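## Task

Coil the red wire onto the reel as one strand turning in a single direction until only a little of it, counted in total, stays off the reel; wire only counts as wound if it sits between the two flanges, not over their rims or inside the middle hole. The reel must end up lying flat and entirely within the painted ring, and neither the reel nor the wire may touch anything fixed to the table, such as an arm's base. The result must hold without the robot supporting it. Release the wire and reel, move the grippers away, then declare the job finished yourself; any other ending counts as a failure.

## Robot and tools

Robot: two six-joint arms, left_arm and right_arm, each ending in a parallel two-finger gripper with a wrist camera. Bases in the scene frame: left_arm at (+0.002, +0.345, 0) m, quat_wxyz (+1.000, 0, 0, +0.014); right_arm at (+0.018, -0.308, 0) m, quat_wxyz (+0.996, 0, 0, +0.087). The names left and right do not refer to image sides.

Frame: one shared scene frame, origin on the table surface midway between the arms, +z up, +x outward over the table, left_arm on the +y side. Positions are in metres; orientations are quaternions written w first (qw, qx, qy, qz). The fingers extend along the gripper's own +z axis and close along its y axis. end_effector_position is the point between the pads, roughly 1 cm back from the fingertips. Reported hand positions can be slightly wrong, especially with the arm stretched far.

The row format used by both motion tools: 16 numbers, left_arm first then right_arm, each as x, y, z, qw, qx, qy, qz, opening. x, y, z, qw..qz are an absolute target pose for that gripper in the scene frame, not an offset. opening runs from -1 (closed) to +1 (fully open, 0.093 m gap); the pads meet near -0.94 and each millimetre of object width adds about 0.0208. Always fill both arms' parts; to keep an arm still, repeat the exact pose and opening from the last result. To hold an orientation, resend the same quaternion each row rather than copying the drifting reported one.

execute_actions(actions): a list of up to 15 actions; each action is a table of up to 15 rows, one row per 1/30 s control step, and a short table repeats its final row until 15 steps pass. An empty list just returns state and images. An action is rejected for both arms if any target lies over 0.6 m from the gripper's current position along any of that gripper's axes; if the first action fails this or anything is malformed, nothing runs.

move(target, speed, blocking): target is one 16-number row; each gripper travels a straight line to its pose and both finish together, taking 0.5 to 10 s (cut off at 10 s). speed is path top speed in m/s, 0.002 to 0.5, default 0.25; turning rate is capped at twice that in rad/s. The opening is applied at the start. Paths ignore obstacles and the other arm; grippers lag and may overshoot speed near full stretch. Faster contact and targets set deeper past the contact push harder. blocking=false returns after 0.5 s while motion continues; then use wait(0) or stop before sending new moves or actions.

wait(seconds): 0 to 10; lets the simulation run with each arm holding its last command, returning early if a running move ends. stop(): brakes a running move (needs braking room; fingers keep moving). zoom_image(camera, region): camera is cam_high, cam_low, cam_left_wrist or cam_right_wrist; region [x0, y0, x1, y1] in pixels of that 504x504 image, origin top-left, at most 504 by 504. read_manual(section): only licence texts. finished_scene(scene): pass the current scene number to end it irreversibly; do this only once the wire is wound, the reel is flat in the ring, and both grippers have let go and backed off. Replying without any tool call also ends the run.

Controller behaviour: each step the command is clipped to within 70 mm and 16 degrees of the measured pose, then solved by damped inverse kinematics with position favoured over orientation, so long moves need several actions. Joint friction may leave the hand up to about 31 mm short, and tiny commands may do nothing. Joint ranges (rad): waist -2.618 to 3.054, shoulder 0 to 3.142, elbow 0 to 3.142, wrist pitch and wrist yaw -1.571 to 1.571, wrist roll -2.094 to 2.094.

Reading results: the state line gives each gripper's position and quaternion. grip_measured is the finger motor's setting on the opening scale (per-gripper bias up to about 0.02); it keeps heading to the commanded value after the pads touch, so it barely reveals contact. The last entry in Joint positions is the opening in metres. Sending a value below the object's width reading squeezes harder, up to roughly 50-62 N per pad; keep sending the same value to keep hold. Hand target lines show where the controller is currently driving each gripper. A pose unreachable line means the clearance check altered or blocked that arm's command. In action results, HELD marks steps where an arm's row was held back. The move: line reports the ending (done, off_target, moving, held, fault) plus limits such as paced (pose clipped) or held (steps blocked, after which the arm may jump fast), and each gripper's remaining distance. FAULT and OVER-TEMPERATURE FAULT lines mean an arm stopped; MOTOR HOT warns from 75 °C, 90 °C halts that arm for 10 s, and at 100 °C it goes limp and drops. Avoid long loaded holds.

The simulation keeps running while you compose replies, with the robot holding its last command. Occasionally something nudges loose objects.

Avoid: knocking anything off the table, dropping or slamming objects, hard presses, and any collision or pushing between the two arms. Leave nothing resting against an arm base.

Each tool is called after "Emit:" as name([rows], argument=value, ...), one row to a line, values as JSON.

## Session

Emit:
execute_actions(actions=[])

Scene clock: 0.00 s.
left_arm: end_effector_position=(+0.3420, +0.4060, +0.1047) grip_measured=+0.993 end_effector_quat_wxyz=(+0.052, +0.865, -0.498, +0.036) | right_arm: end_effector_position=(+0.1409, -0.1171, +0.1676) grip_measured=+0.993 end_effector_quat_wxyz=(+0.000, +0.820, -0.539, -0.194)
Joint positions: left_arm=[ 0.212  1.87   1.551 -1.271  0.125 -1.856  0.093] | right_arm=[ 0.55   1.463  1.306 -1.522 -0.376 -1.275  0.093]
Joint velocities: left_arm=[ 0.007  0.002  0.002  0.022 -0.007  0.022 -0.   ] | right_arm=[-0.012 -0.002 -0.017  0.007 -0.022 -0.022 -0.001]
Motor temperatures (°C, as the motors report them): left_arm=[18 16 18 18 16 19] | right_arm=[20 18 16 17 17 20]
Hand target (left_arm): +0.342, +0.406, +0.105; +0.052, +0.865, -0.498, +0.036
Hand target (right_arm): +0.141, -0.117, +0.168; +0.000, +0.820, -0.539, -0.194

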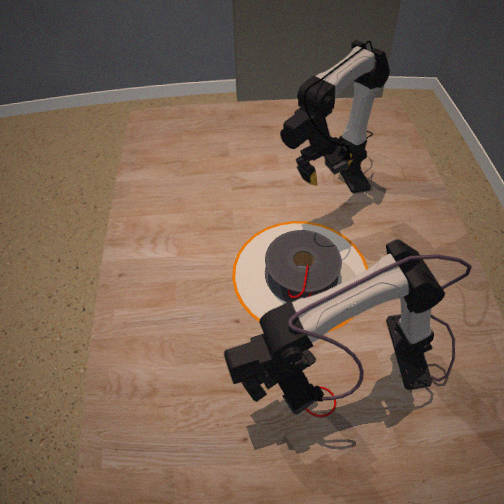

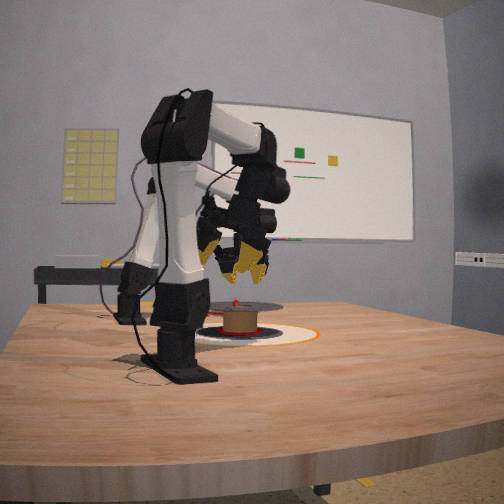

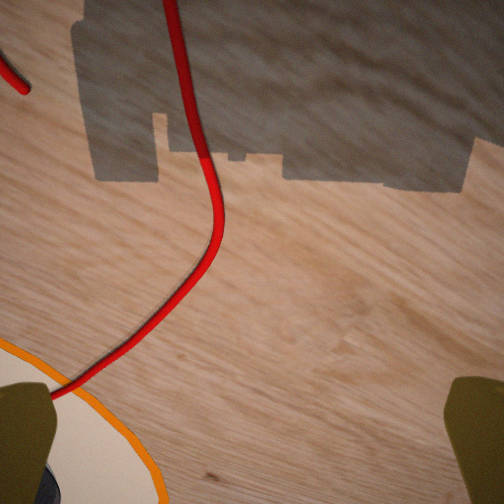

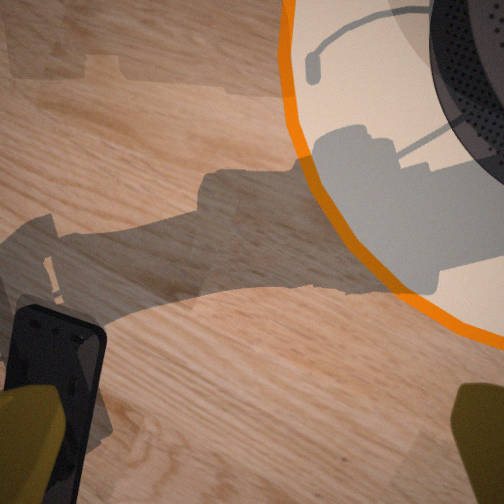

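Emit:
zoom_image(camera="cam_high", region=[200, 190, 400, 440])

Emit:
zoom_image(camera="cam_low", region=[160, 270, 340, 370])

Region (200, 190, 400, 440) of cam_high's 504x504 image, scaled by 2.016, with more detail than that image has; it fills the left 403 columns of this view, and the rest is white.

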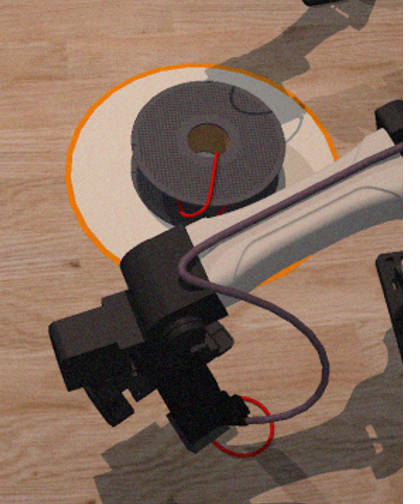

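Region (160, 270, 340, 370) of cam_low's 504x504 image, scaled by 2.800, with more detail than that image has.

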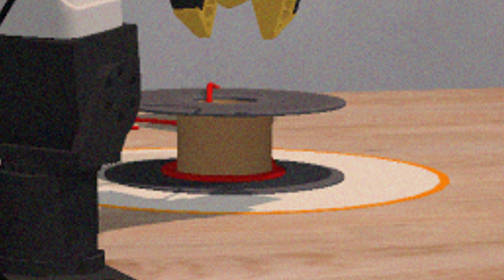

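Emit:
move(target=[0.15,0.50,0.20,0.052,0.865,-0.498,0.036,1, 0.12,-0.22,0.22,0,0.82,-0.539,-0.194,1])

Scene clock: 3.00 s.
left_arm: end_effector_position=(+0.1611, +0.5064, +0.2002) grip_measured=+0.993 end_effector_quat_wxyz=(-0.014, +0.867, -0.495, +0.055) | right_arm: end_effector_position=(+0.1257, -0.2138, +0.2254) grip_measured=+0.993 end_effector_quat_wxyz=(-0.195, +0.796, -0.573, -0.029)
Joint positions: left_arm=[ 0.844  1.386  1.421 -1.557  0.103 -1.235  0.093] | right_arm=[ 0.265  0.87   1.198 -1.579 -0.238 -1.417  0.093]
Joint velocities: left_arm=[-0.007  0.007  0.012 -0.037  0.037  0.037 -0.   ] | right_arm=[-0.007  0.007 -0.012  0.022  0.007 -0.037  0.   ]
Motor temperatures (°C, as the motors report them): left_arm=[18 17 18 18 16 19] | right_arm=[20 18 16 17 17 20]
Hand target (left_arm): +0.154, +0.502, +0.198; -0.006, +0.867, -0.496, +0.048
Hand target (right_arm): +0.122, -0.217, +0.219; -0.182, +0.799, -0.572, -0.028
Off the commanded pose (left_arm): 0.013 m, 8 deg.
Off the commanded pose (right_arm): 0.010 m, 30 deg; orientation clipped at the last step of the last action.
joint sent to its limit (left arm) — the command would take joint 4 (wrist pitch) past its lower limit, so that joint was sent only as far as its limit.
joint sent to its limit (right arm) — the command would take joint 4 (wrist pitch) past its lower limit, so that joint was sent only as far as its limit.
move: off_target (left_arm, right_arm); limits=paced
camera_calibration (this result's frames):
cam_left_wrist: T_world_to_cam=[[0.856915, 0.50186, 0.117616, -0.415196], [0.385762, -0.775728, 0.499433, 0.265094], [0.341883, -0.3826, -0.858332, 0.392538], [0, 0, 0, 1]] pos_world=[0.119322, 0.564196, 0.253365]
cam_right_wrist: T_world_to_cam=[[0.926512, 0.259268, 0.272682, -0.121949], [0.235081, -0.964723, 0.118516, -0.22298], [0.293791, -0.0457045, -0.954777, 0.24868], [0, 0, 0, 1]] pos_world=[0.0923461, -0.172131, 0.297114]

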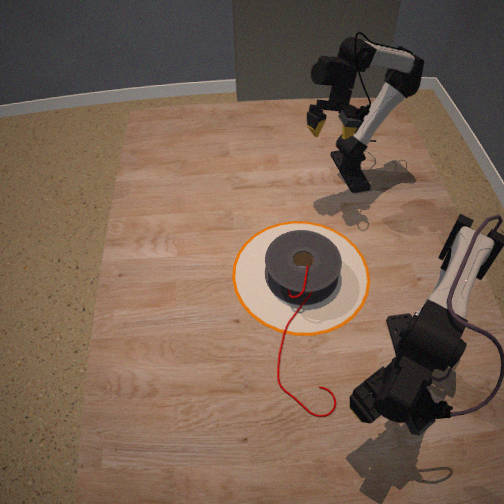

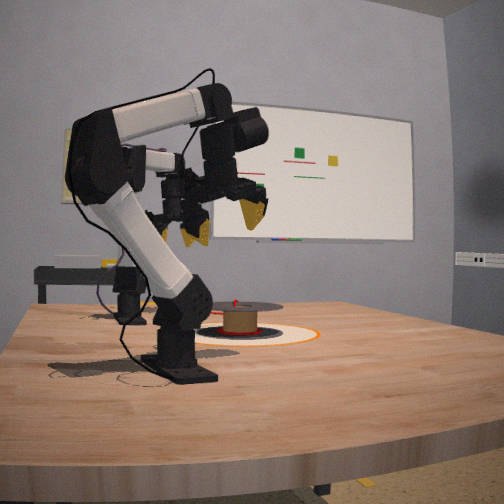

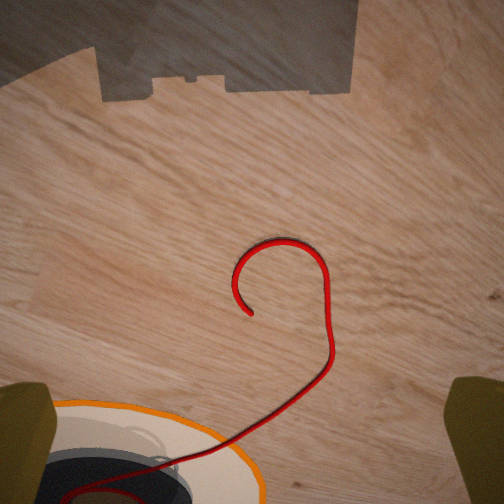

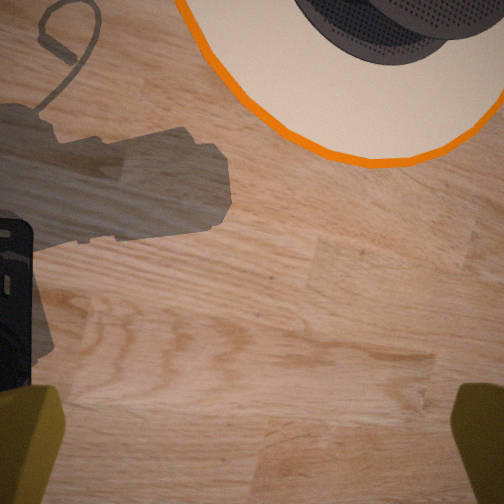

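Emit:
zoom_image(camera="cam_high", region=[220, 210, 390, 430])

Emit:
zoom_image(camera="cam_high", region=[250, 220, 360, 330])

Region (220, 210, 390, 430) of cam_high's 504x504 image, scaled by 2.291, with more detail than that image has; it fills the left 389 columns of this view, and the rest is white.

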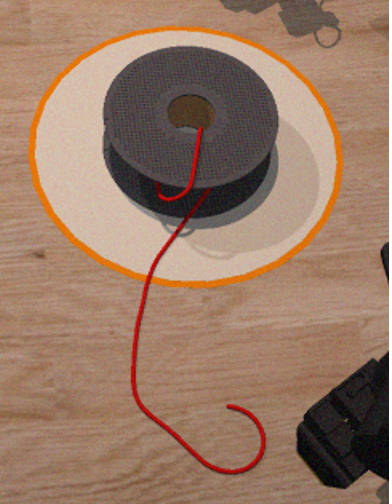

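Region (250, 220, 360, 330) of cam_high's 504x504 image, scaled by 4.582, with more detail than that image has.

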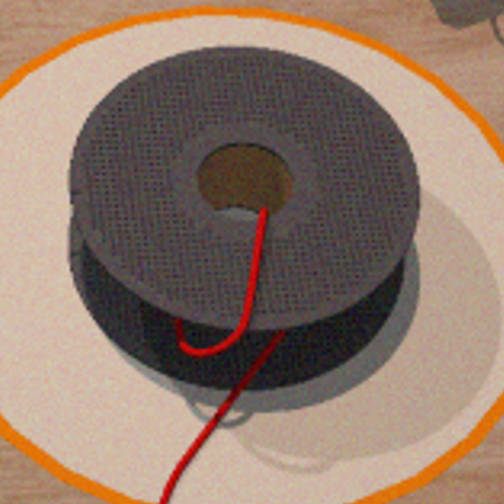

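Emit:
move(target=[0.27,0.27,0.075,0.213,0.675,-0.675,0.213,1, 0.12,-0.22,0.22,-0.195,0.796,-0.573,-0.029,1])

Scene clock: 21.60 s.
left_arm: end_effector_position=(+0.2646, +0.2739, +0.0824) grip_measured=+0.993 end_effector_quat_wxyz=(+0.207, +0.676, -0.675, +0.210) | right_arm: end_effector_position=(+0.1264, -0.2177, +0.2274) grip_measured=+0.993 end_effector_quat_wxyz=(-0.202, +0.796, -0.570, -0.019)
Joint positions: left_arm=[ 0.065  1.603  1.032 -1.058  0.596 -1.462  0.093] | right_arm=[ 0.239  0.852  1.198 -1.579 -0.236 -1.447  0.093]
Joint velocities: left_arm=[-0.012 -0.007 -0.007  0.051  0.022 -0.081 -0.   ] | right_arm=[-0.007  0.002 -0.012  0.022 -0.022  0.007 -0.001]
Motor temperatures (°C, as the motors report them): left_arm=[18 18 19 18 16 19] | right_arm=[20 18 17 18 17 20]
Hand target (left_arm): +0.264, +0.270, +0.077; +0.216, +0.675, -0.673, +0.210
Hand target (right_arm): +0.120, -0.219, +0.220; -0.196, +0.795, -0.573, -0.028
Off the commanded pose (left_arm): 0.010 m, 1 deg.
Off the commanded pose (right_arm): 0.010 m, 2 deg.
joint sent to its limit (right arm) — the command would take joint 4 (wrist pitch) past its lower limit, so that joint was sent only as far as its limit.
move: done
camera_calibration (this result's frames):
cam_left_wrist: T_world_to_cam=[[0.999097, 0.0155961, 0.0395305, -0.27132], [-0.0263494, -0.502465, 0.864196, 0.107829], [0.0333408, -0.864457, -0.5016, 0.351302], [0, 0, 0, 1]] pos_world=[0.262204, 0.362098, 0.0937533]
cam_right_wrist: T_world_to_cam=[[0.918738, 0.259721, 0.297431, -0.126711], [0.232509, -0.96464, 0.124138, -0.228002], [0.319155, -0.0448949, -0.946639, 0.245319], [0, 0, 0, 1]] pos_world=[0.0911316, -0.176016, 0.29822]

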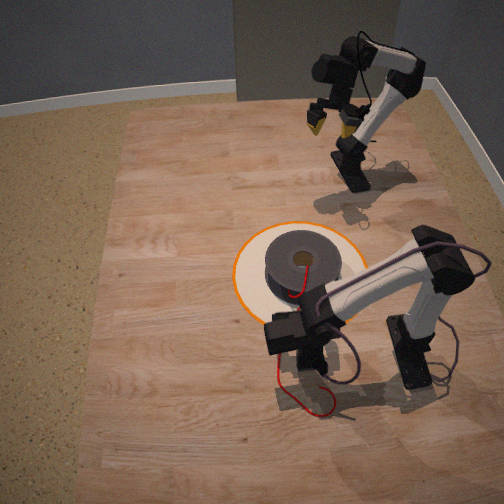

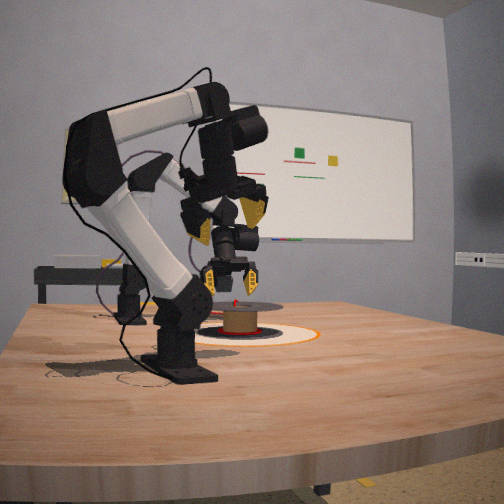

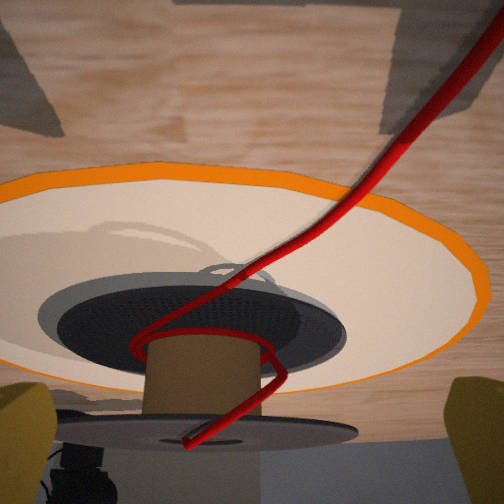

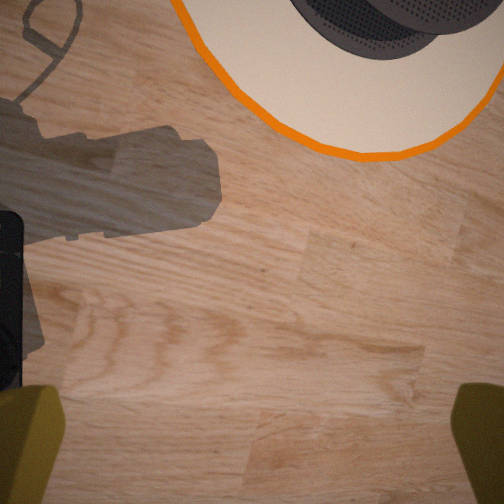

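Emit:
zoom_image(camera="cam_left_wrist", region=[30, 240, 390, 480])

Region (30, 240, 390, 480) of cam_left_wrist's 504x504 image, scaled by 1.400, with more detail than that image has.

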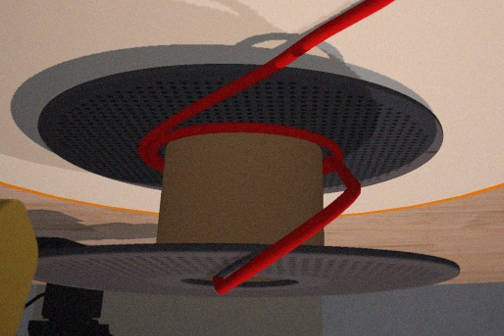

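Emit:
move(target=[0.26,0.12,0.17,0,0.707,0.707,0,1, 0.12,-0.22,0.22,-0.202,0.796,-0.570,-0.019,1])

Scene clock: 40.43 s.
left_arm: end_effector_position=(+0.2557, +0.1255, +0.1701) grip_measured=+0.993 end_effector_quat_wxyz=(+0.706, +0.689, -0.162, +0.031) | right_arm: end_effector_position=(+0.1232, -0.2191, +0.2242) grip_measured=+0.993 end_effector_quat_wxyz=(-0.203, +0.796, -0.570, -0.018)
Joint positions: left_arm=[-0.214  1.986  1.196 -1.555  1.568 -2.093  0.093] | right_arm=[ 0.239  0.834  1.18  -1.579 -0.236 -1.447  0.093]
Joint velocities: left_arm=[-0.007 -0.012 -0.017  0.095 -0.022  0.037  0.001] | right_arm=[-0.002 -0.002 -0.007  0.007  0.007 -0.066 -0.001]
Motor temperatures (°C, as the motors report them): left_arm=[18 19 20 18 16 19] | right_arm=[20 18 17 19 17 20]
Hand target (left_arm): +0.259, +0.123, +0.171; +0.709, +0.687, -0.154, +0.025
Hand target (right_arm): +0.120, -0.220, +0.220; -0.202, +0.796, -0.570, -0.019
Off the commanded pose (left_arm): 0.007 m, 136 deg; orientation clipped at the last step of the last action.
Off the commanded pose (right_arm): 0.005 m, 0 deg.
joint sent to its limit (left arm) — the command would take joint 4 (wrist pitch) past its lower limit, joint 5 (wrist yaw) past its upper limit and joint 6 (wrist roll) past its lower limit, so those joints were sent only as far as their limits.
move: off_target (left_arm); limits=paced
camera_calibration (this result's frames):
cam_left_wrist: T_world_to_cam=[[0.282109, -0.013779, -0.959283, 0.0933303], [0.926952, 0.261694, 0.268842, -0.281145], [0.247334, -0.965053, 0.0865986, 0.125166], [0, 0, 0, 1]] pos_world=[0.203321, 0.195652, 0.154275]
cam_right_wrist: T_world_to_cam=[[0.918634, 0.259676, 0.297792, -0.122508], [0.232465, -0.964658, 0.124072, -0.228202], [0.319486, -0.0447502, -0.946534, 0.24324], [0, 0, 0, 1]] pos_world=[0.0878773, -0.177439, 0.29503]

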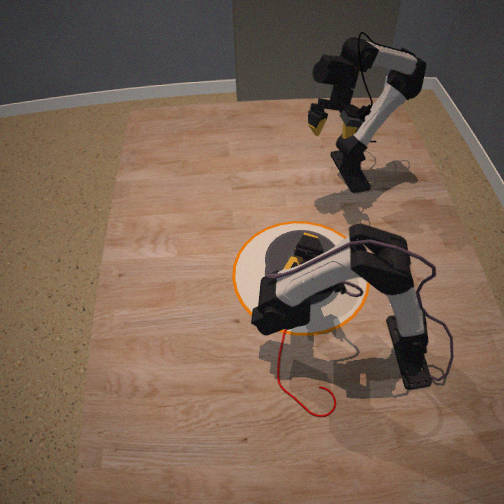

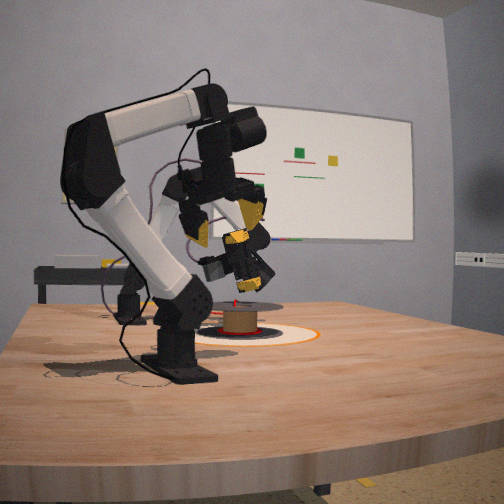

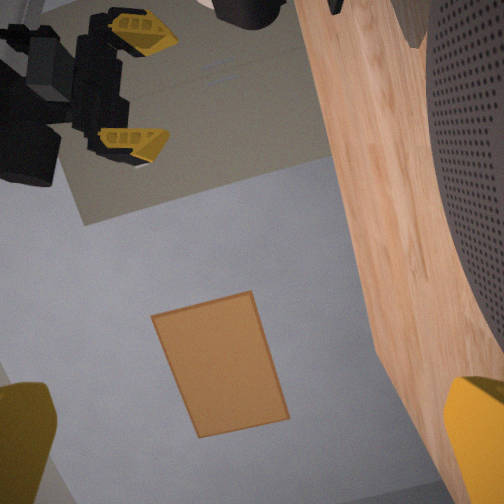

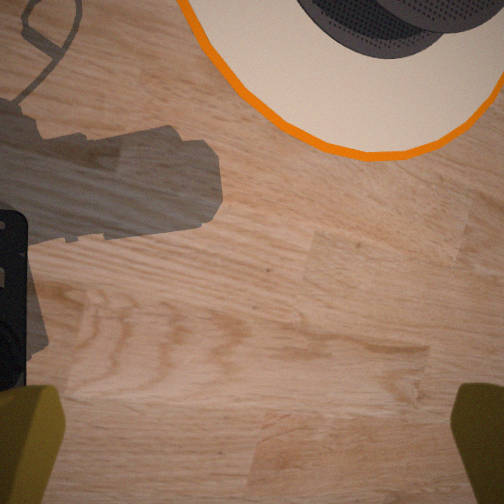

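Emit:
move(target=[0.27,0.25,0.14,0.213,0.675,-0.675,0.213,1, 0.12,-0.22,0.22,-0.202,0.796,-0.570,-0.019,1])

Emit:
move(target=[0.27,0.22,0.15,0,0.174,-0.985,0,1, 0.12,-0.22,0.22,-0.202,0.796,-0.570,-0.019,1])

Emit:
move(target=[0.26,0.125,0.15,0,0.707,0.707,0,1, 0.12,-0.22,0.22,-0.202,0.796,-0.570,-0.019,1])

Scene clock: 45.03 s.
left_arm: end_effector_position=(+0.2697, +0.2441, +0.1375) grip_measured=+0.994 end_effector_quat_wxyz=(+0.229, +0.673, -0.672, +0.207) | right_arm: end_effector_position=(+0.1232, -0.2191, +0.2242) grip_measured=+0.993 end_effector_quat_wxyz=(-0.203, +0.796, -0.570, -0.018)
Joint positions: left_arm=[-0.034  1.587  1.228 -1.244  0.627 -1.568  0.093] | right_arm=[ 0.239  0.834  1.18  -1.579 -0.236 -1.447  0.093]
Joint velocities: left_arm=[ 0.002 -0.002 -0.002  0.007 -0.022 -0.007 -0.001] | right_arm=[-0.002 -0.007 -0.037 -0.081 -0.037  0.037  0.   ]
Motor temperatures (°C, as the motors report them): left_arm=[18 20 20 18 16 19] | right_arm=[20 18 17 19 17 20]
Hand target (left_arm): +0.270, +0.248, +0.138; +0.214, +0.672, -0.676, +0.214
Hand target (right_arm): +0.120, -0.220, +0.220; -0.202, +0.796, -0.570, -0.019
Off the commanded pose (left_arm): 0.006 m, 2 deg.
Off the commanded pose (right_arm): 0.005 m, 0 deg.
move: done
camera_calibration (this result's frames):
cam_left_wrist: T_world_to_cam=[[0.999964, 0.0065645, 0.00538698, -0.271433], [-0.00159786, -0.477586, 0.878584, 0.0306692], [0.00834021, -0.878561, -0.477558, 0.359902], [0, 0, 0, 1]] pos_world=[0.26847, 0.332625, 0.146391]
cam_right_wrist: T_world_to_cam=[[0.918634, 0.259676, 0.297792, -0.122508], [0.232465, -0.964658, 0.124072, -0.228202], [0.319486, -0.0447502, -0.946534, 0.24324], [0, 0, 0, 1]] pos_world=[0.0878773, -0.177439, 0.29503]

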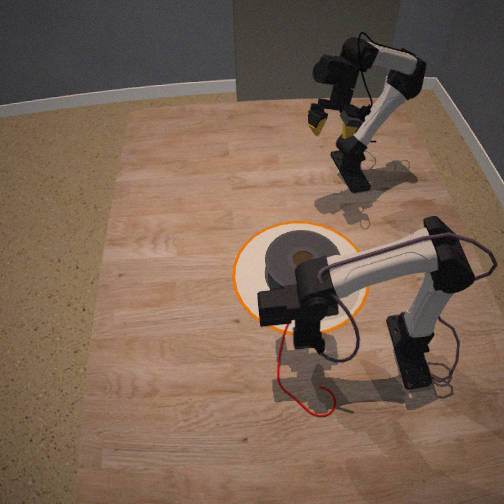

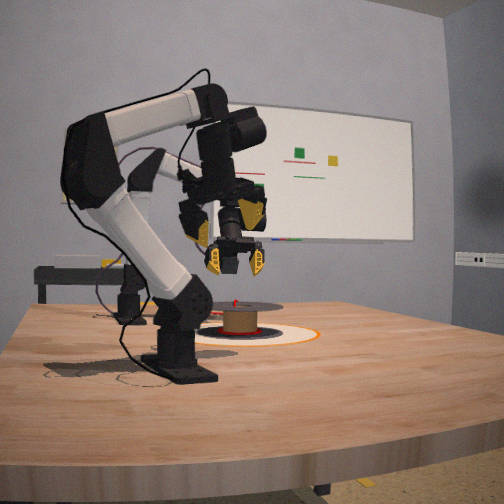

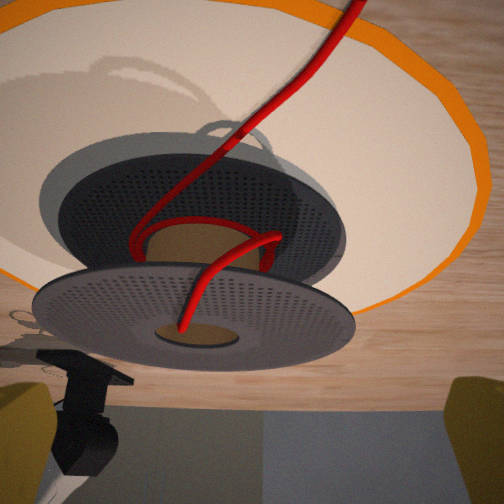

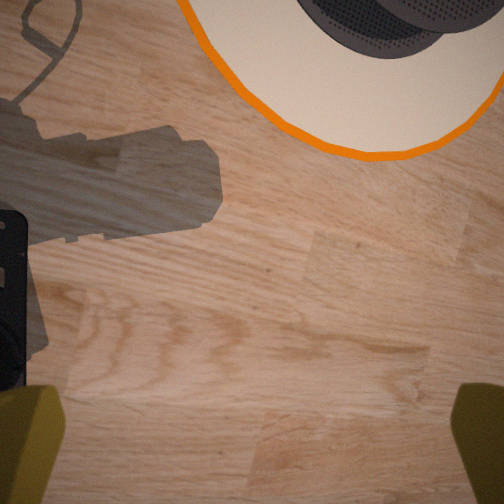

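Scene clock: 48.27 s.
left_arm: end_effector_position=(+0.2668, +0.2219, +0.1473) grip_measured=+0.994 end_effector_quat_wxyz=(-0.006, -0.181, +0.983, -0.004) | right_arm: end_effector_position=(+0.1232, -0.2191, +0.2242) grip_measured=+0.993 end_effector_quat_wxyz=(-0.203, +0.796, -0.570, -0.018)
Joint positions: left_arm=[-0.454  1.65   1.462 -1.388  0.013 -0.791  0.093] | right_arm=[ 0.239  0.834  1.18  -1.579 -0.236 -1.447  0.093]
Joint velocities: left_arm=[-0.022 -0.012  0.002  0.007 -0.11  -0.022  0.   ] | right_arm=[-0.012 -0.007  0.012  0.022 -0.051 -0.007  0.   ]
Motor temperatures (°C, as the motors report them): left_arm=[18 20 21 18 16 19] | right_arm=[20 18 17 19 17 20]
Hand target (left_arm): +0.269, +0.221, +0.149; -0.001, -0.174, +0.985, +0.001
Hand target (right_arm): +0.120, -0.220, +0.220; -0.202, +0.796, -0.570, -0.019
Off the commanded pose (left_arm): 0.005 m, 1 deg.
Off the commanded pose (right_arm): 0.005 m, 0 deg.
move: done
camera_calibration (this result's frames):
cam_left_wrist: T_world_to_cam=[[0.347404, -0.936745, 0.0426461, 0.109502], [-0.84737, -0.294131, 0.442098, 0.260695], [-0.401589, -0.189723, -0.895953, 0.363223], [0, 0, 0, 1]] pos_world=[0.328731, 0.248166, 0.205508]
cam_right_wrist: T_world_to_cam=[[0.918634, 0.259676, 0.297792, -0.122508], [0.232465, -0.964658, 0.124072, -0.228202], [0.319486, -0.0447502, -0.946534, 0.24324], [0, 0, 0, 1]] pos_world=[0.0878773, -0.177439, 0.29503]

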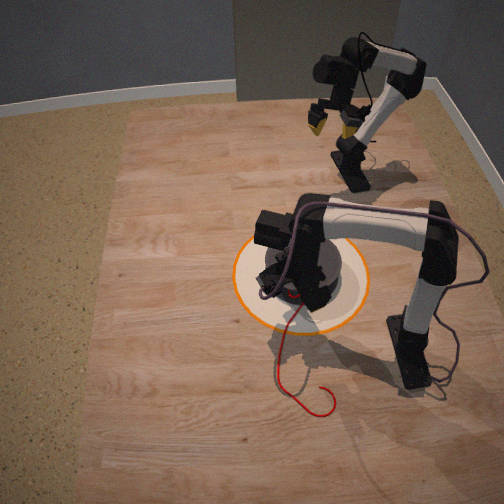

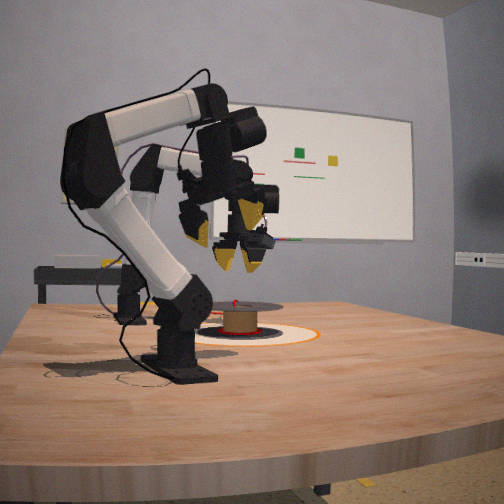

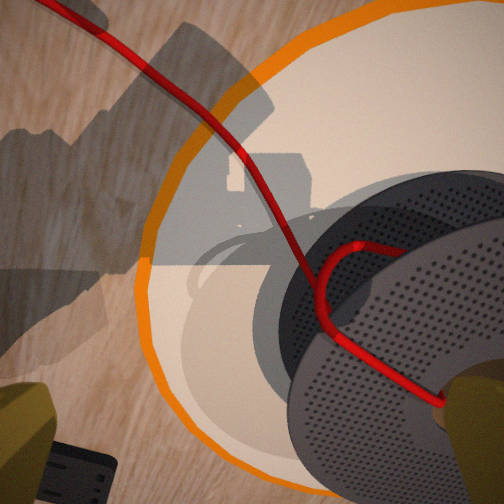

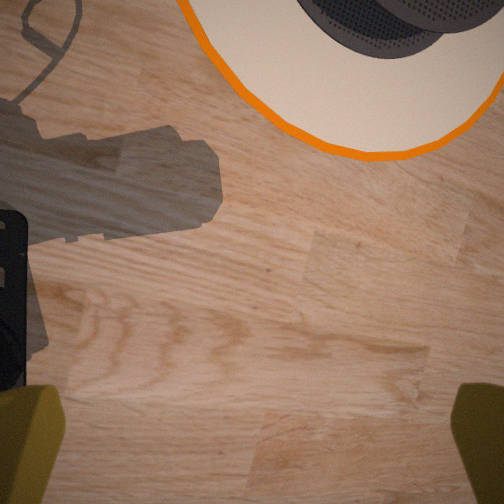

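Scene clock: 52.70 s.
left_arm: end_effector_position=(+0.2582, +0.1272, +0.1519) grip_measured=+0.994 end_effector_quat_wxyz=(+0.008, +0.702, +0.712, -0.005) | right_arm: end_effector_position=(+0.1232, -0.2191, +0.2242) grip_measured=+0.993 end_effector_quat_wxyz=(-0.203, +0.796, -0.570, -0.018)
Joint positions: left_arm=[-0.726  1.805  1.659 -1.411  0.011  0.857  0.093] | right_arm=[ 0.239  0.834  1.18  -1.579 -0.236 -1.447  0.093]
Joint velocities: left_arm=[ 0.002  0.012 -0.002 -0.051  0.007 -0.022 -0.   ] | right_arm=[ 0.007 -0.002  0.007  0.037 -0.022 -0.037 -0.   ]
Motor temperatures (°C, as the motors report them): left_arm=[18 20 21 18 16 19] | right_arm=[20 18 17 19 17 20]
Hand target (left_arm): +0.259, +0.126, +0.150; -0.001, +0.707, +0.707, -0.000
Hand target (right_arm): +0.120, -0.220, +0.220; -0.202, +0.796, -0.570, -0.019
Off the commanded pose (left_arm): 0.003 m, 1 deg.
Off the commanded pose (right_arm): 0.005 m, 0 deg.
move: done
camera_calibration (this result's frames):
cam_left_wrist: T_world_to_cam=[[-0.999412, -0.0054551, 0.0338542, 0.254139], [0.00906979, 0.910054, 0.414391, -0.146623], [-0.0330697, 0.414455, -0.909469, 0.175965], [0, 0, 0, 1]] pos_world=[0.261139, 0.0618911, 0.212191]
cam_right_wrist: T_world_to_cam=[[0.918634, 0.259676, 0.297792, -0.122508], [0.232465, -0.964658, 0.124072, -0.228202], [0.319486, -0.0447502, -0.946534, 0.24324], [0, 0, 0, 1]] pos_world=[0.0878773, -0.177439, 0.29503]

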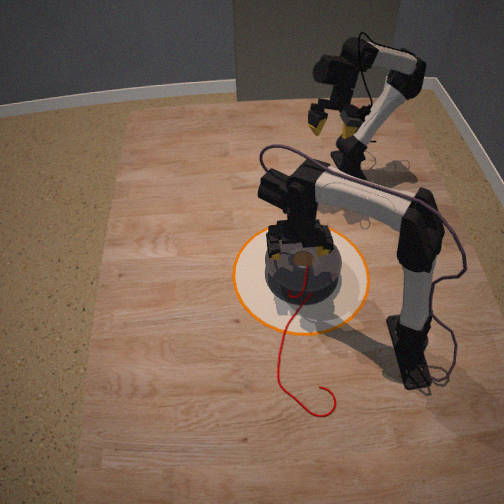

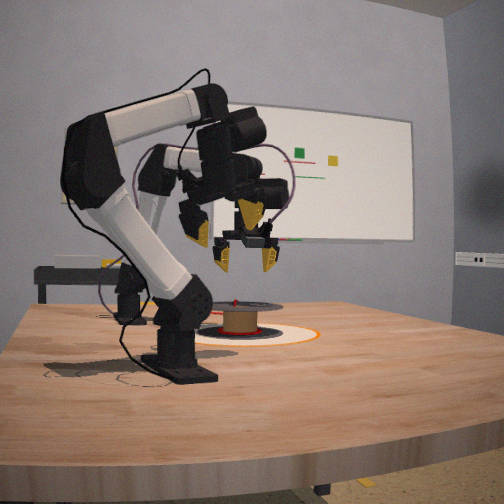

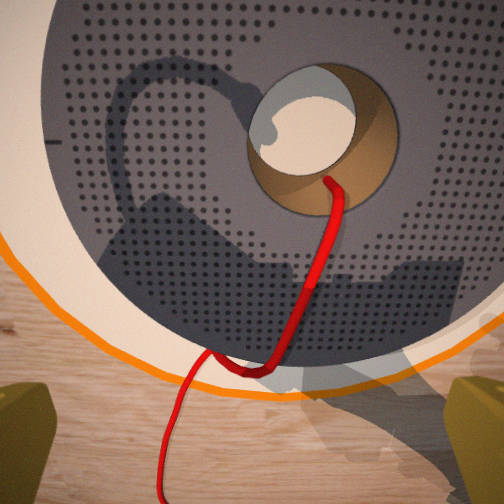

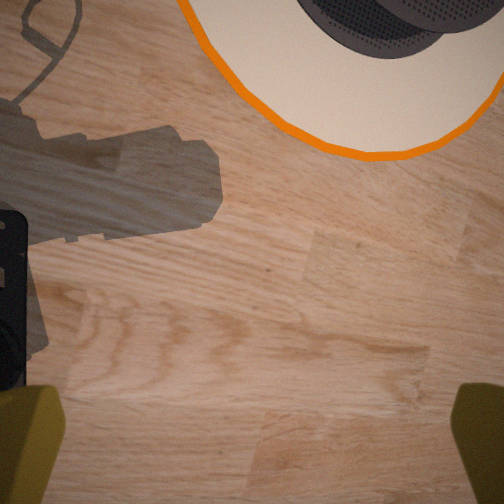

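Emit:
move(target=[0.229,0.125,0.095,0,0.78,0.626,0,-0.2, 0.12,-0.22,0.22,-0.202,0.796,-0.570,-0.019,1], speed=0.1)

Scene clock: 56.13 s.
left_arm: end_effector_position=(+0.2283, +0.1268, +0.0901) grip_measured=-0.198 end_effector_quat_wxyz=(-0.016, +0.776, +0.631, -0.008) | right_arm: end_effector_position=(+0.1232, -0.2191, +0.2242) grip_measured=+0.993 end_effector_quat_wxyz=(-0.203, +0.796, -0.570, -0.018)
Joint positions: left_arm=[-0.788  1.774  1.375 -1.207  0.011  1.015  0.036] | right_arm=[ 0.239  0.834  1.18  -1.579 -0.236 -1.447  0.093]
Joint velocities: left_arm=[-0.007  0.017  0.002 -0.007  0.007 -0.095  0.001] | right_arm=[-0.012 -0.012 -0.002  0.022 -0.037 -0.022  0.   ]
Motor temperatures (°C, as the motors report them): left_arm=[18 21 21 18 16 19] | right_arm=[20 18 17 19 17 20]
Hand target (left_arm): +0.229, +0.126, +0.095; -0.001, +0.780, +0.626, -0.000
Hand target (right_arm): +0.120, -0.220, +0.220; -0.202, +0.796, -0.570, -0.019
Off the commanded pose (left_arm): 0.005 m, 2 deg.
Off the commanded pose (right_arm): 0.005 m, 0 deg.
move: done
camera_calibration (this result's frames):
cam_left_wrist: T_world_to_cam=[[-0.974755, 0.211108, 0.0727021, 0.189862], [0.221395, 0.871699, 0.437178, -0.166012], [0.0289172, 0.442237, -0.896432, 0.100103], [0, 0, 0, 1]] pos_world=[0.218929, 0.0603622, 0.148509]
cam_right_wrist: T_world_to_cam=[[0.918634, 0.259676, 0.297792, -0.122508], [0.232465, -0.964658, 0.124072, -0.228202], [0.319486, -0.0447502, -0.946534, 0.24324], [0, 0, 0, 1]] pos_world=[0.0878773, -0.177439, 0.29503]

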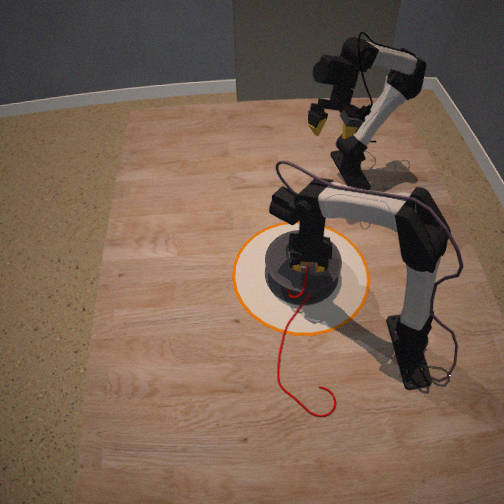

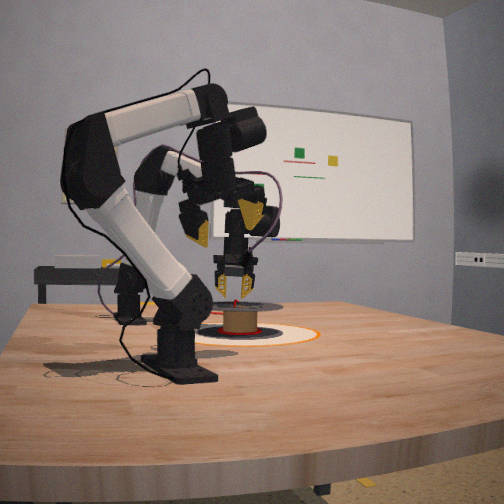

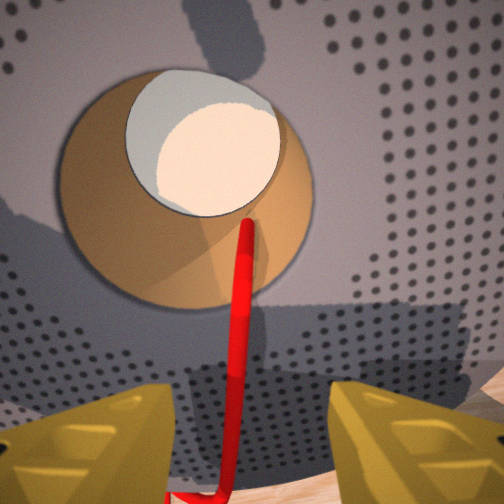

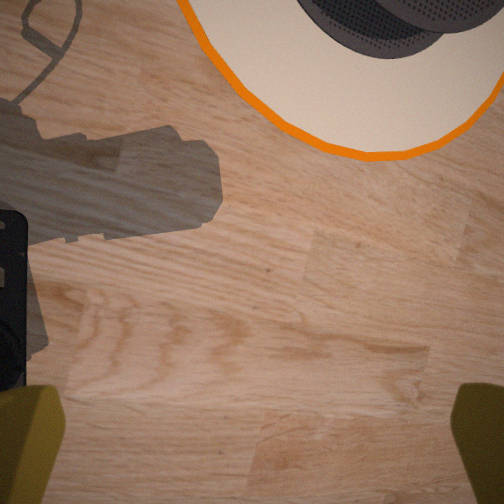

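Emit:
move(target=[0.231,0.125,0.074,0,0.78,0.626,0,-0.2, 0.12,-0.22,0.22,-0.202,0.796,-0.570,-0.019,1], speed=0.03)

Scene clock: 57.43 s.
left_arm: end_effector_position=(+0.2284, +0.1268, +0.0769) grip_measured=-0.198 end_effector_quat_wxyz=(-0.011, +0.777, +0.630, -0.007) | right_arm: end_effector_position=(+0.1232, -0.2191, +0.2242) grip_measured=+0.993 end_effector_quat_wxyz=(-0.203, +0.796, -0.570, -0.018)
Joint positions: left_arm=[-0.788  1.774  1.322 -1.143  0.011  1.018  0.036] | right_arm=[ 0.239  0.834  1.18  -1.579 -0.236 -1.447  0.093]
Joint velocities: left_arm=[-0.002 -0.002 -0.022 -0.022 -0.066  0.037  0.001] | right_arm=[ 0.002  0.002  0.007 -0.051 -0.007  0.007 -0.   ]
Motor temperatures (°C, as the motors report them): left_arm=[18 21 21 18 16 19] | right_arm=[20 18 17 19 17 20]
Hand target (left_arm): +0.231, +0.125, +0.074; -0.000, +0.780, +0.626, -0.000
Hand target (right_arm): +0.120, -0.220, +0.220; -0.202, +0.796, -0.570, -0.019
Off the commanded pose (left_arm): 0.004 m, 2 deg.
Off the commanded pose (right_arm): 0.005 m, 0 deg.
move: done
camera_calibration (this result's frames):
cam_left_wrist: T_world_to_cam=[[-0.974628, 0.214563, 0.0637381, 0.191111], [0.220724, 0.87403, 0.432843, -0.160075], [0.0371632, 0.435929, -0.899213, 0.0873715], [0, 0, 0, 1]] pos_world=[0.218348, 0.0608171, 0.135672]
cam_right_wrist: T_world_to_cam=[[0.918634, 0.259676, 0.297792, -0.122508], [0.232465, -0.964658, 0.124072, -0.228202], [0.319486, -0.0447502, -0.946534, 0.24324], [0, 0, 0, 1]] pos_world=[0.0878773, -0.177439, 0.29503]

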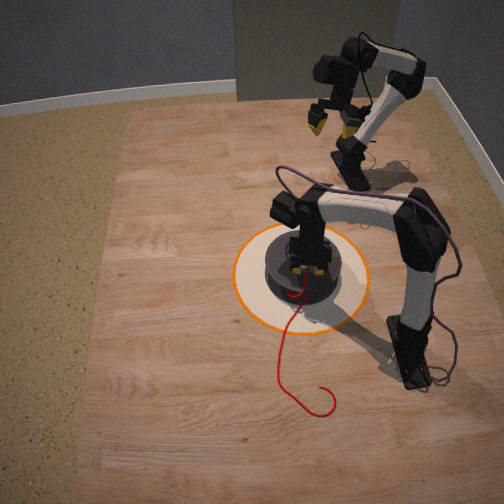

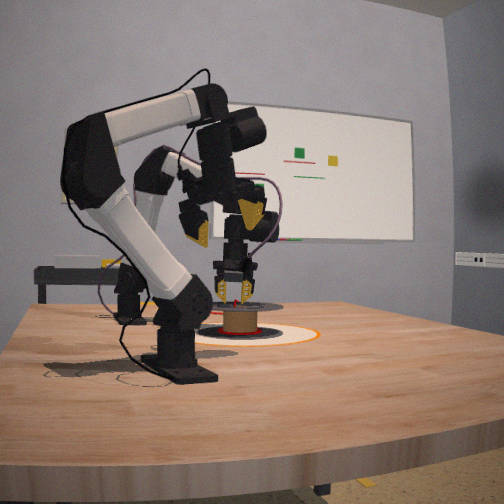

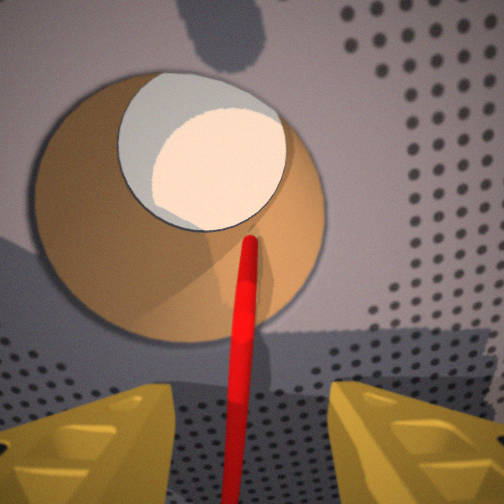

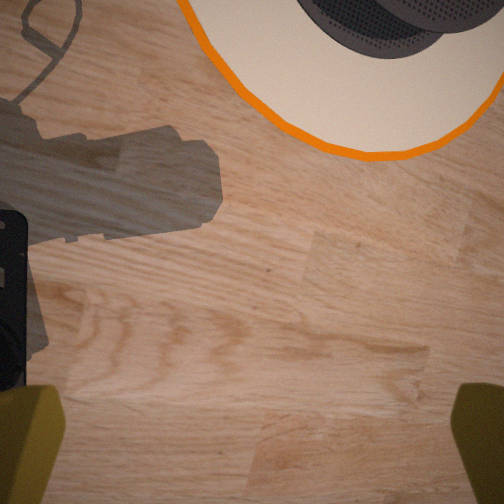

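Emit:
execute_actions([
  [[0.231,0.125,0.073,0,0.78,0.626,0,-1, 0.12,-0.22,0.22,-0.202,0.796,-0.570,-0.019,1]],
  [[0.231,0.125,0.073,0,0.78,0.626,0,-1, 0.12,-0.22,0.22,-0.202,0.796,-0.570,-0.019,1]],
])

Scene clock: 58.77 s.
left_arm: end_effector_position=(+0.2318, +0.1243, +0.0763) grip_measured=-0.991 end_effector_quat_wxyz=(-0.003, +0.777, +0.629, -0.004) | right_arm: end_effector_position=(+0.1232, -0.2191, +0.2242) grip_measured=+0.993 end_effector_quat_wxyz=(-0.203, +0.796, -0.570, -0.018)
Joint positions: left_arm=[-0.788  1.774  1.32  -1.124  0.008  1.019  0.   ] | right_arm=[ 0.239  0.834  1.18  -1.579 -0.236 -1.447  0.093]
Joint velocities: left_arm=[ 0.002 -0.007 -0.012 -0.007  0.007 -0.051  0.   ] | right_arm=[ 0.002 -0.002 -0.012  0.007  0.081  0.066 -0.001]
Motor temperatures (°C, as the motors report them): left_arm=[18 21 21 18 16 19] | right_arm=[20 18 17 19 17 20]
Hand target (left_arm): +0.231, +0.125, +0.073; -0.000, +0.780, +0.626, -0.000
Hand target (right_arm): +0.120, -0.220, +0.220; -0.202, +0.796, -0.570, -0.019
Off the commanded pose (left_arm): 0.003 m, 1 deg.
Off the commanded pose (right_arm): 0.005 m, 0 deg.
Step readings (end_effector_position; steps 1 to 15: 1st action; 16 to 30: 2nd action):
0: left_arm (+0.2284, +0.1268, +0.0769) | right_arm (+0.1232, -0.2191, +0.2242)
1: left_arm (+0.2292, +0.1264, +0.0768) | right_arm (+0.1232, -0.2191, +0.2242)
2: left_arm (+0.2305, +0.1254, +0.0768) | right_arm (+0.1232, -0.2191, +0.2242)
4: left_arm (+0.2317, +0.1243, +0.0768) | right_arm (+0.1232, -0.2191, +0.2242)
8: left_arm (+0.2318, +0.1243, +0.0763) | right_arm (+0.1232, -0.2191, +0.2242)
15: left_arm (+0.2318, +0.1243, +0.0763) | right_arm (+0.1232, -0.2191, +0.2242)
16: left_arm (+0.2318, +0.1243, +0.0763) | right_arm (+0.1232, -0.2191, +0.2242)
17: left_arm (+0.2318, +0.1243, +0.0763) | right_arm (+0.1232, -0.2191, +0.2242)
19: left_arm (+0.2318, +0.1243, +0.0763) | right_arm (+0.1232, -0.2191, +0.2242)
23: left_arm (+0.2318, +0.1243, +0.0763) | right_arm (+0.1232, -0.2191, +0.2242)
30: end_effector_position above
camera_calibration (this result's frames):
cam_left_wrist: T_world_to_cam=[[-0.975193, 0.216274, 0.0471644, 0.19614], [0.215396, 0.878032, 0.427393, -0.157254], [0.051022, 0.426949, -0.902835, 0.0860267], [0, 0, 0, 1]] pos_world=[0.220757, 0.0589248, 0.135626]
cam_right_wrist: T_world_to_cam=[[0.918634, 0.259676, 0.297792, -0.122508], [0.232465, -0.964658, 0.124072, -0.228202], [0.319486, -0.0447502, -0.946534, 0.24324], [0, 0, 0, 1]] pos_world=[0.0878773, -0.177439, 0.29503]

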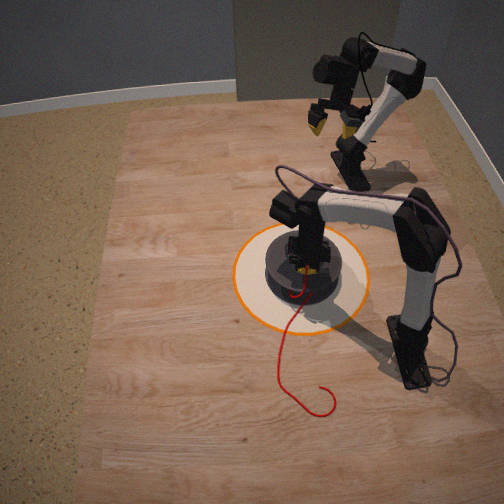

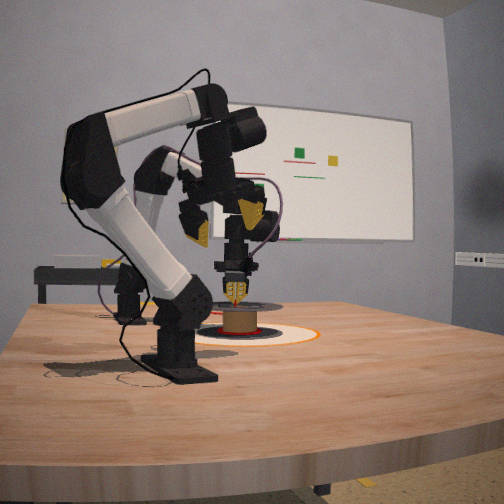

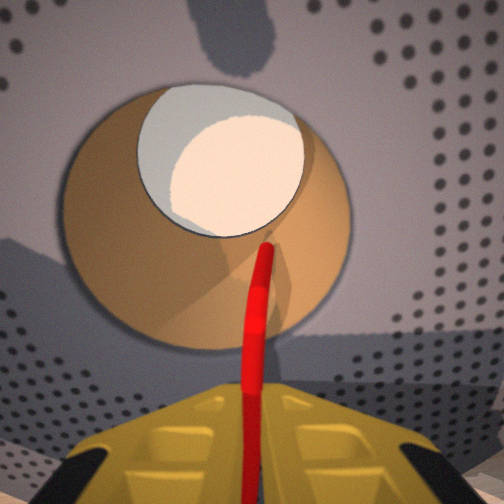

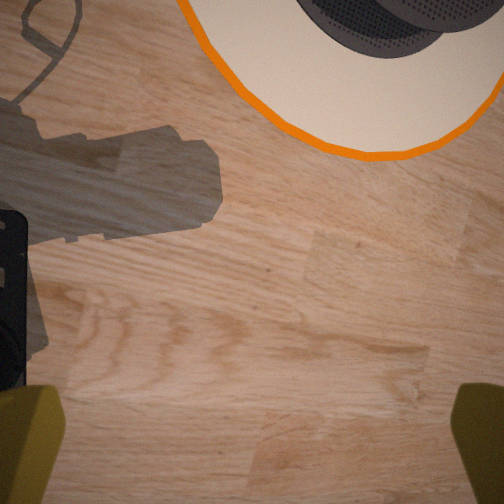

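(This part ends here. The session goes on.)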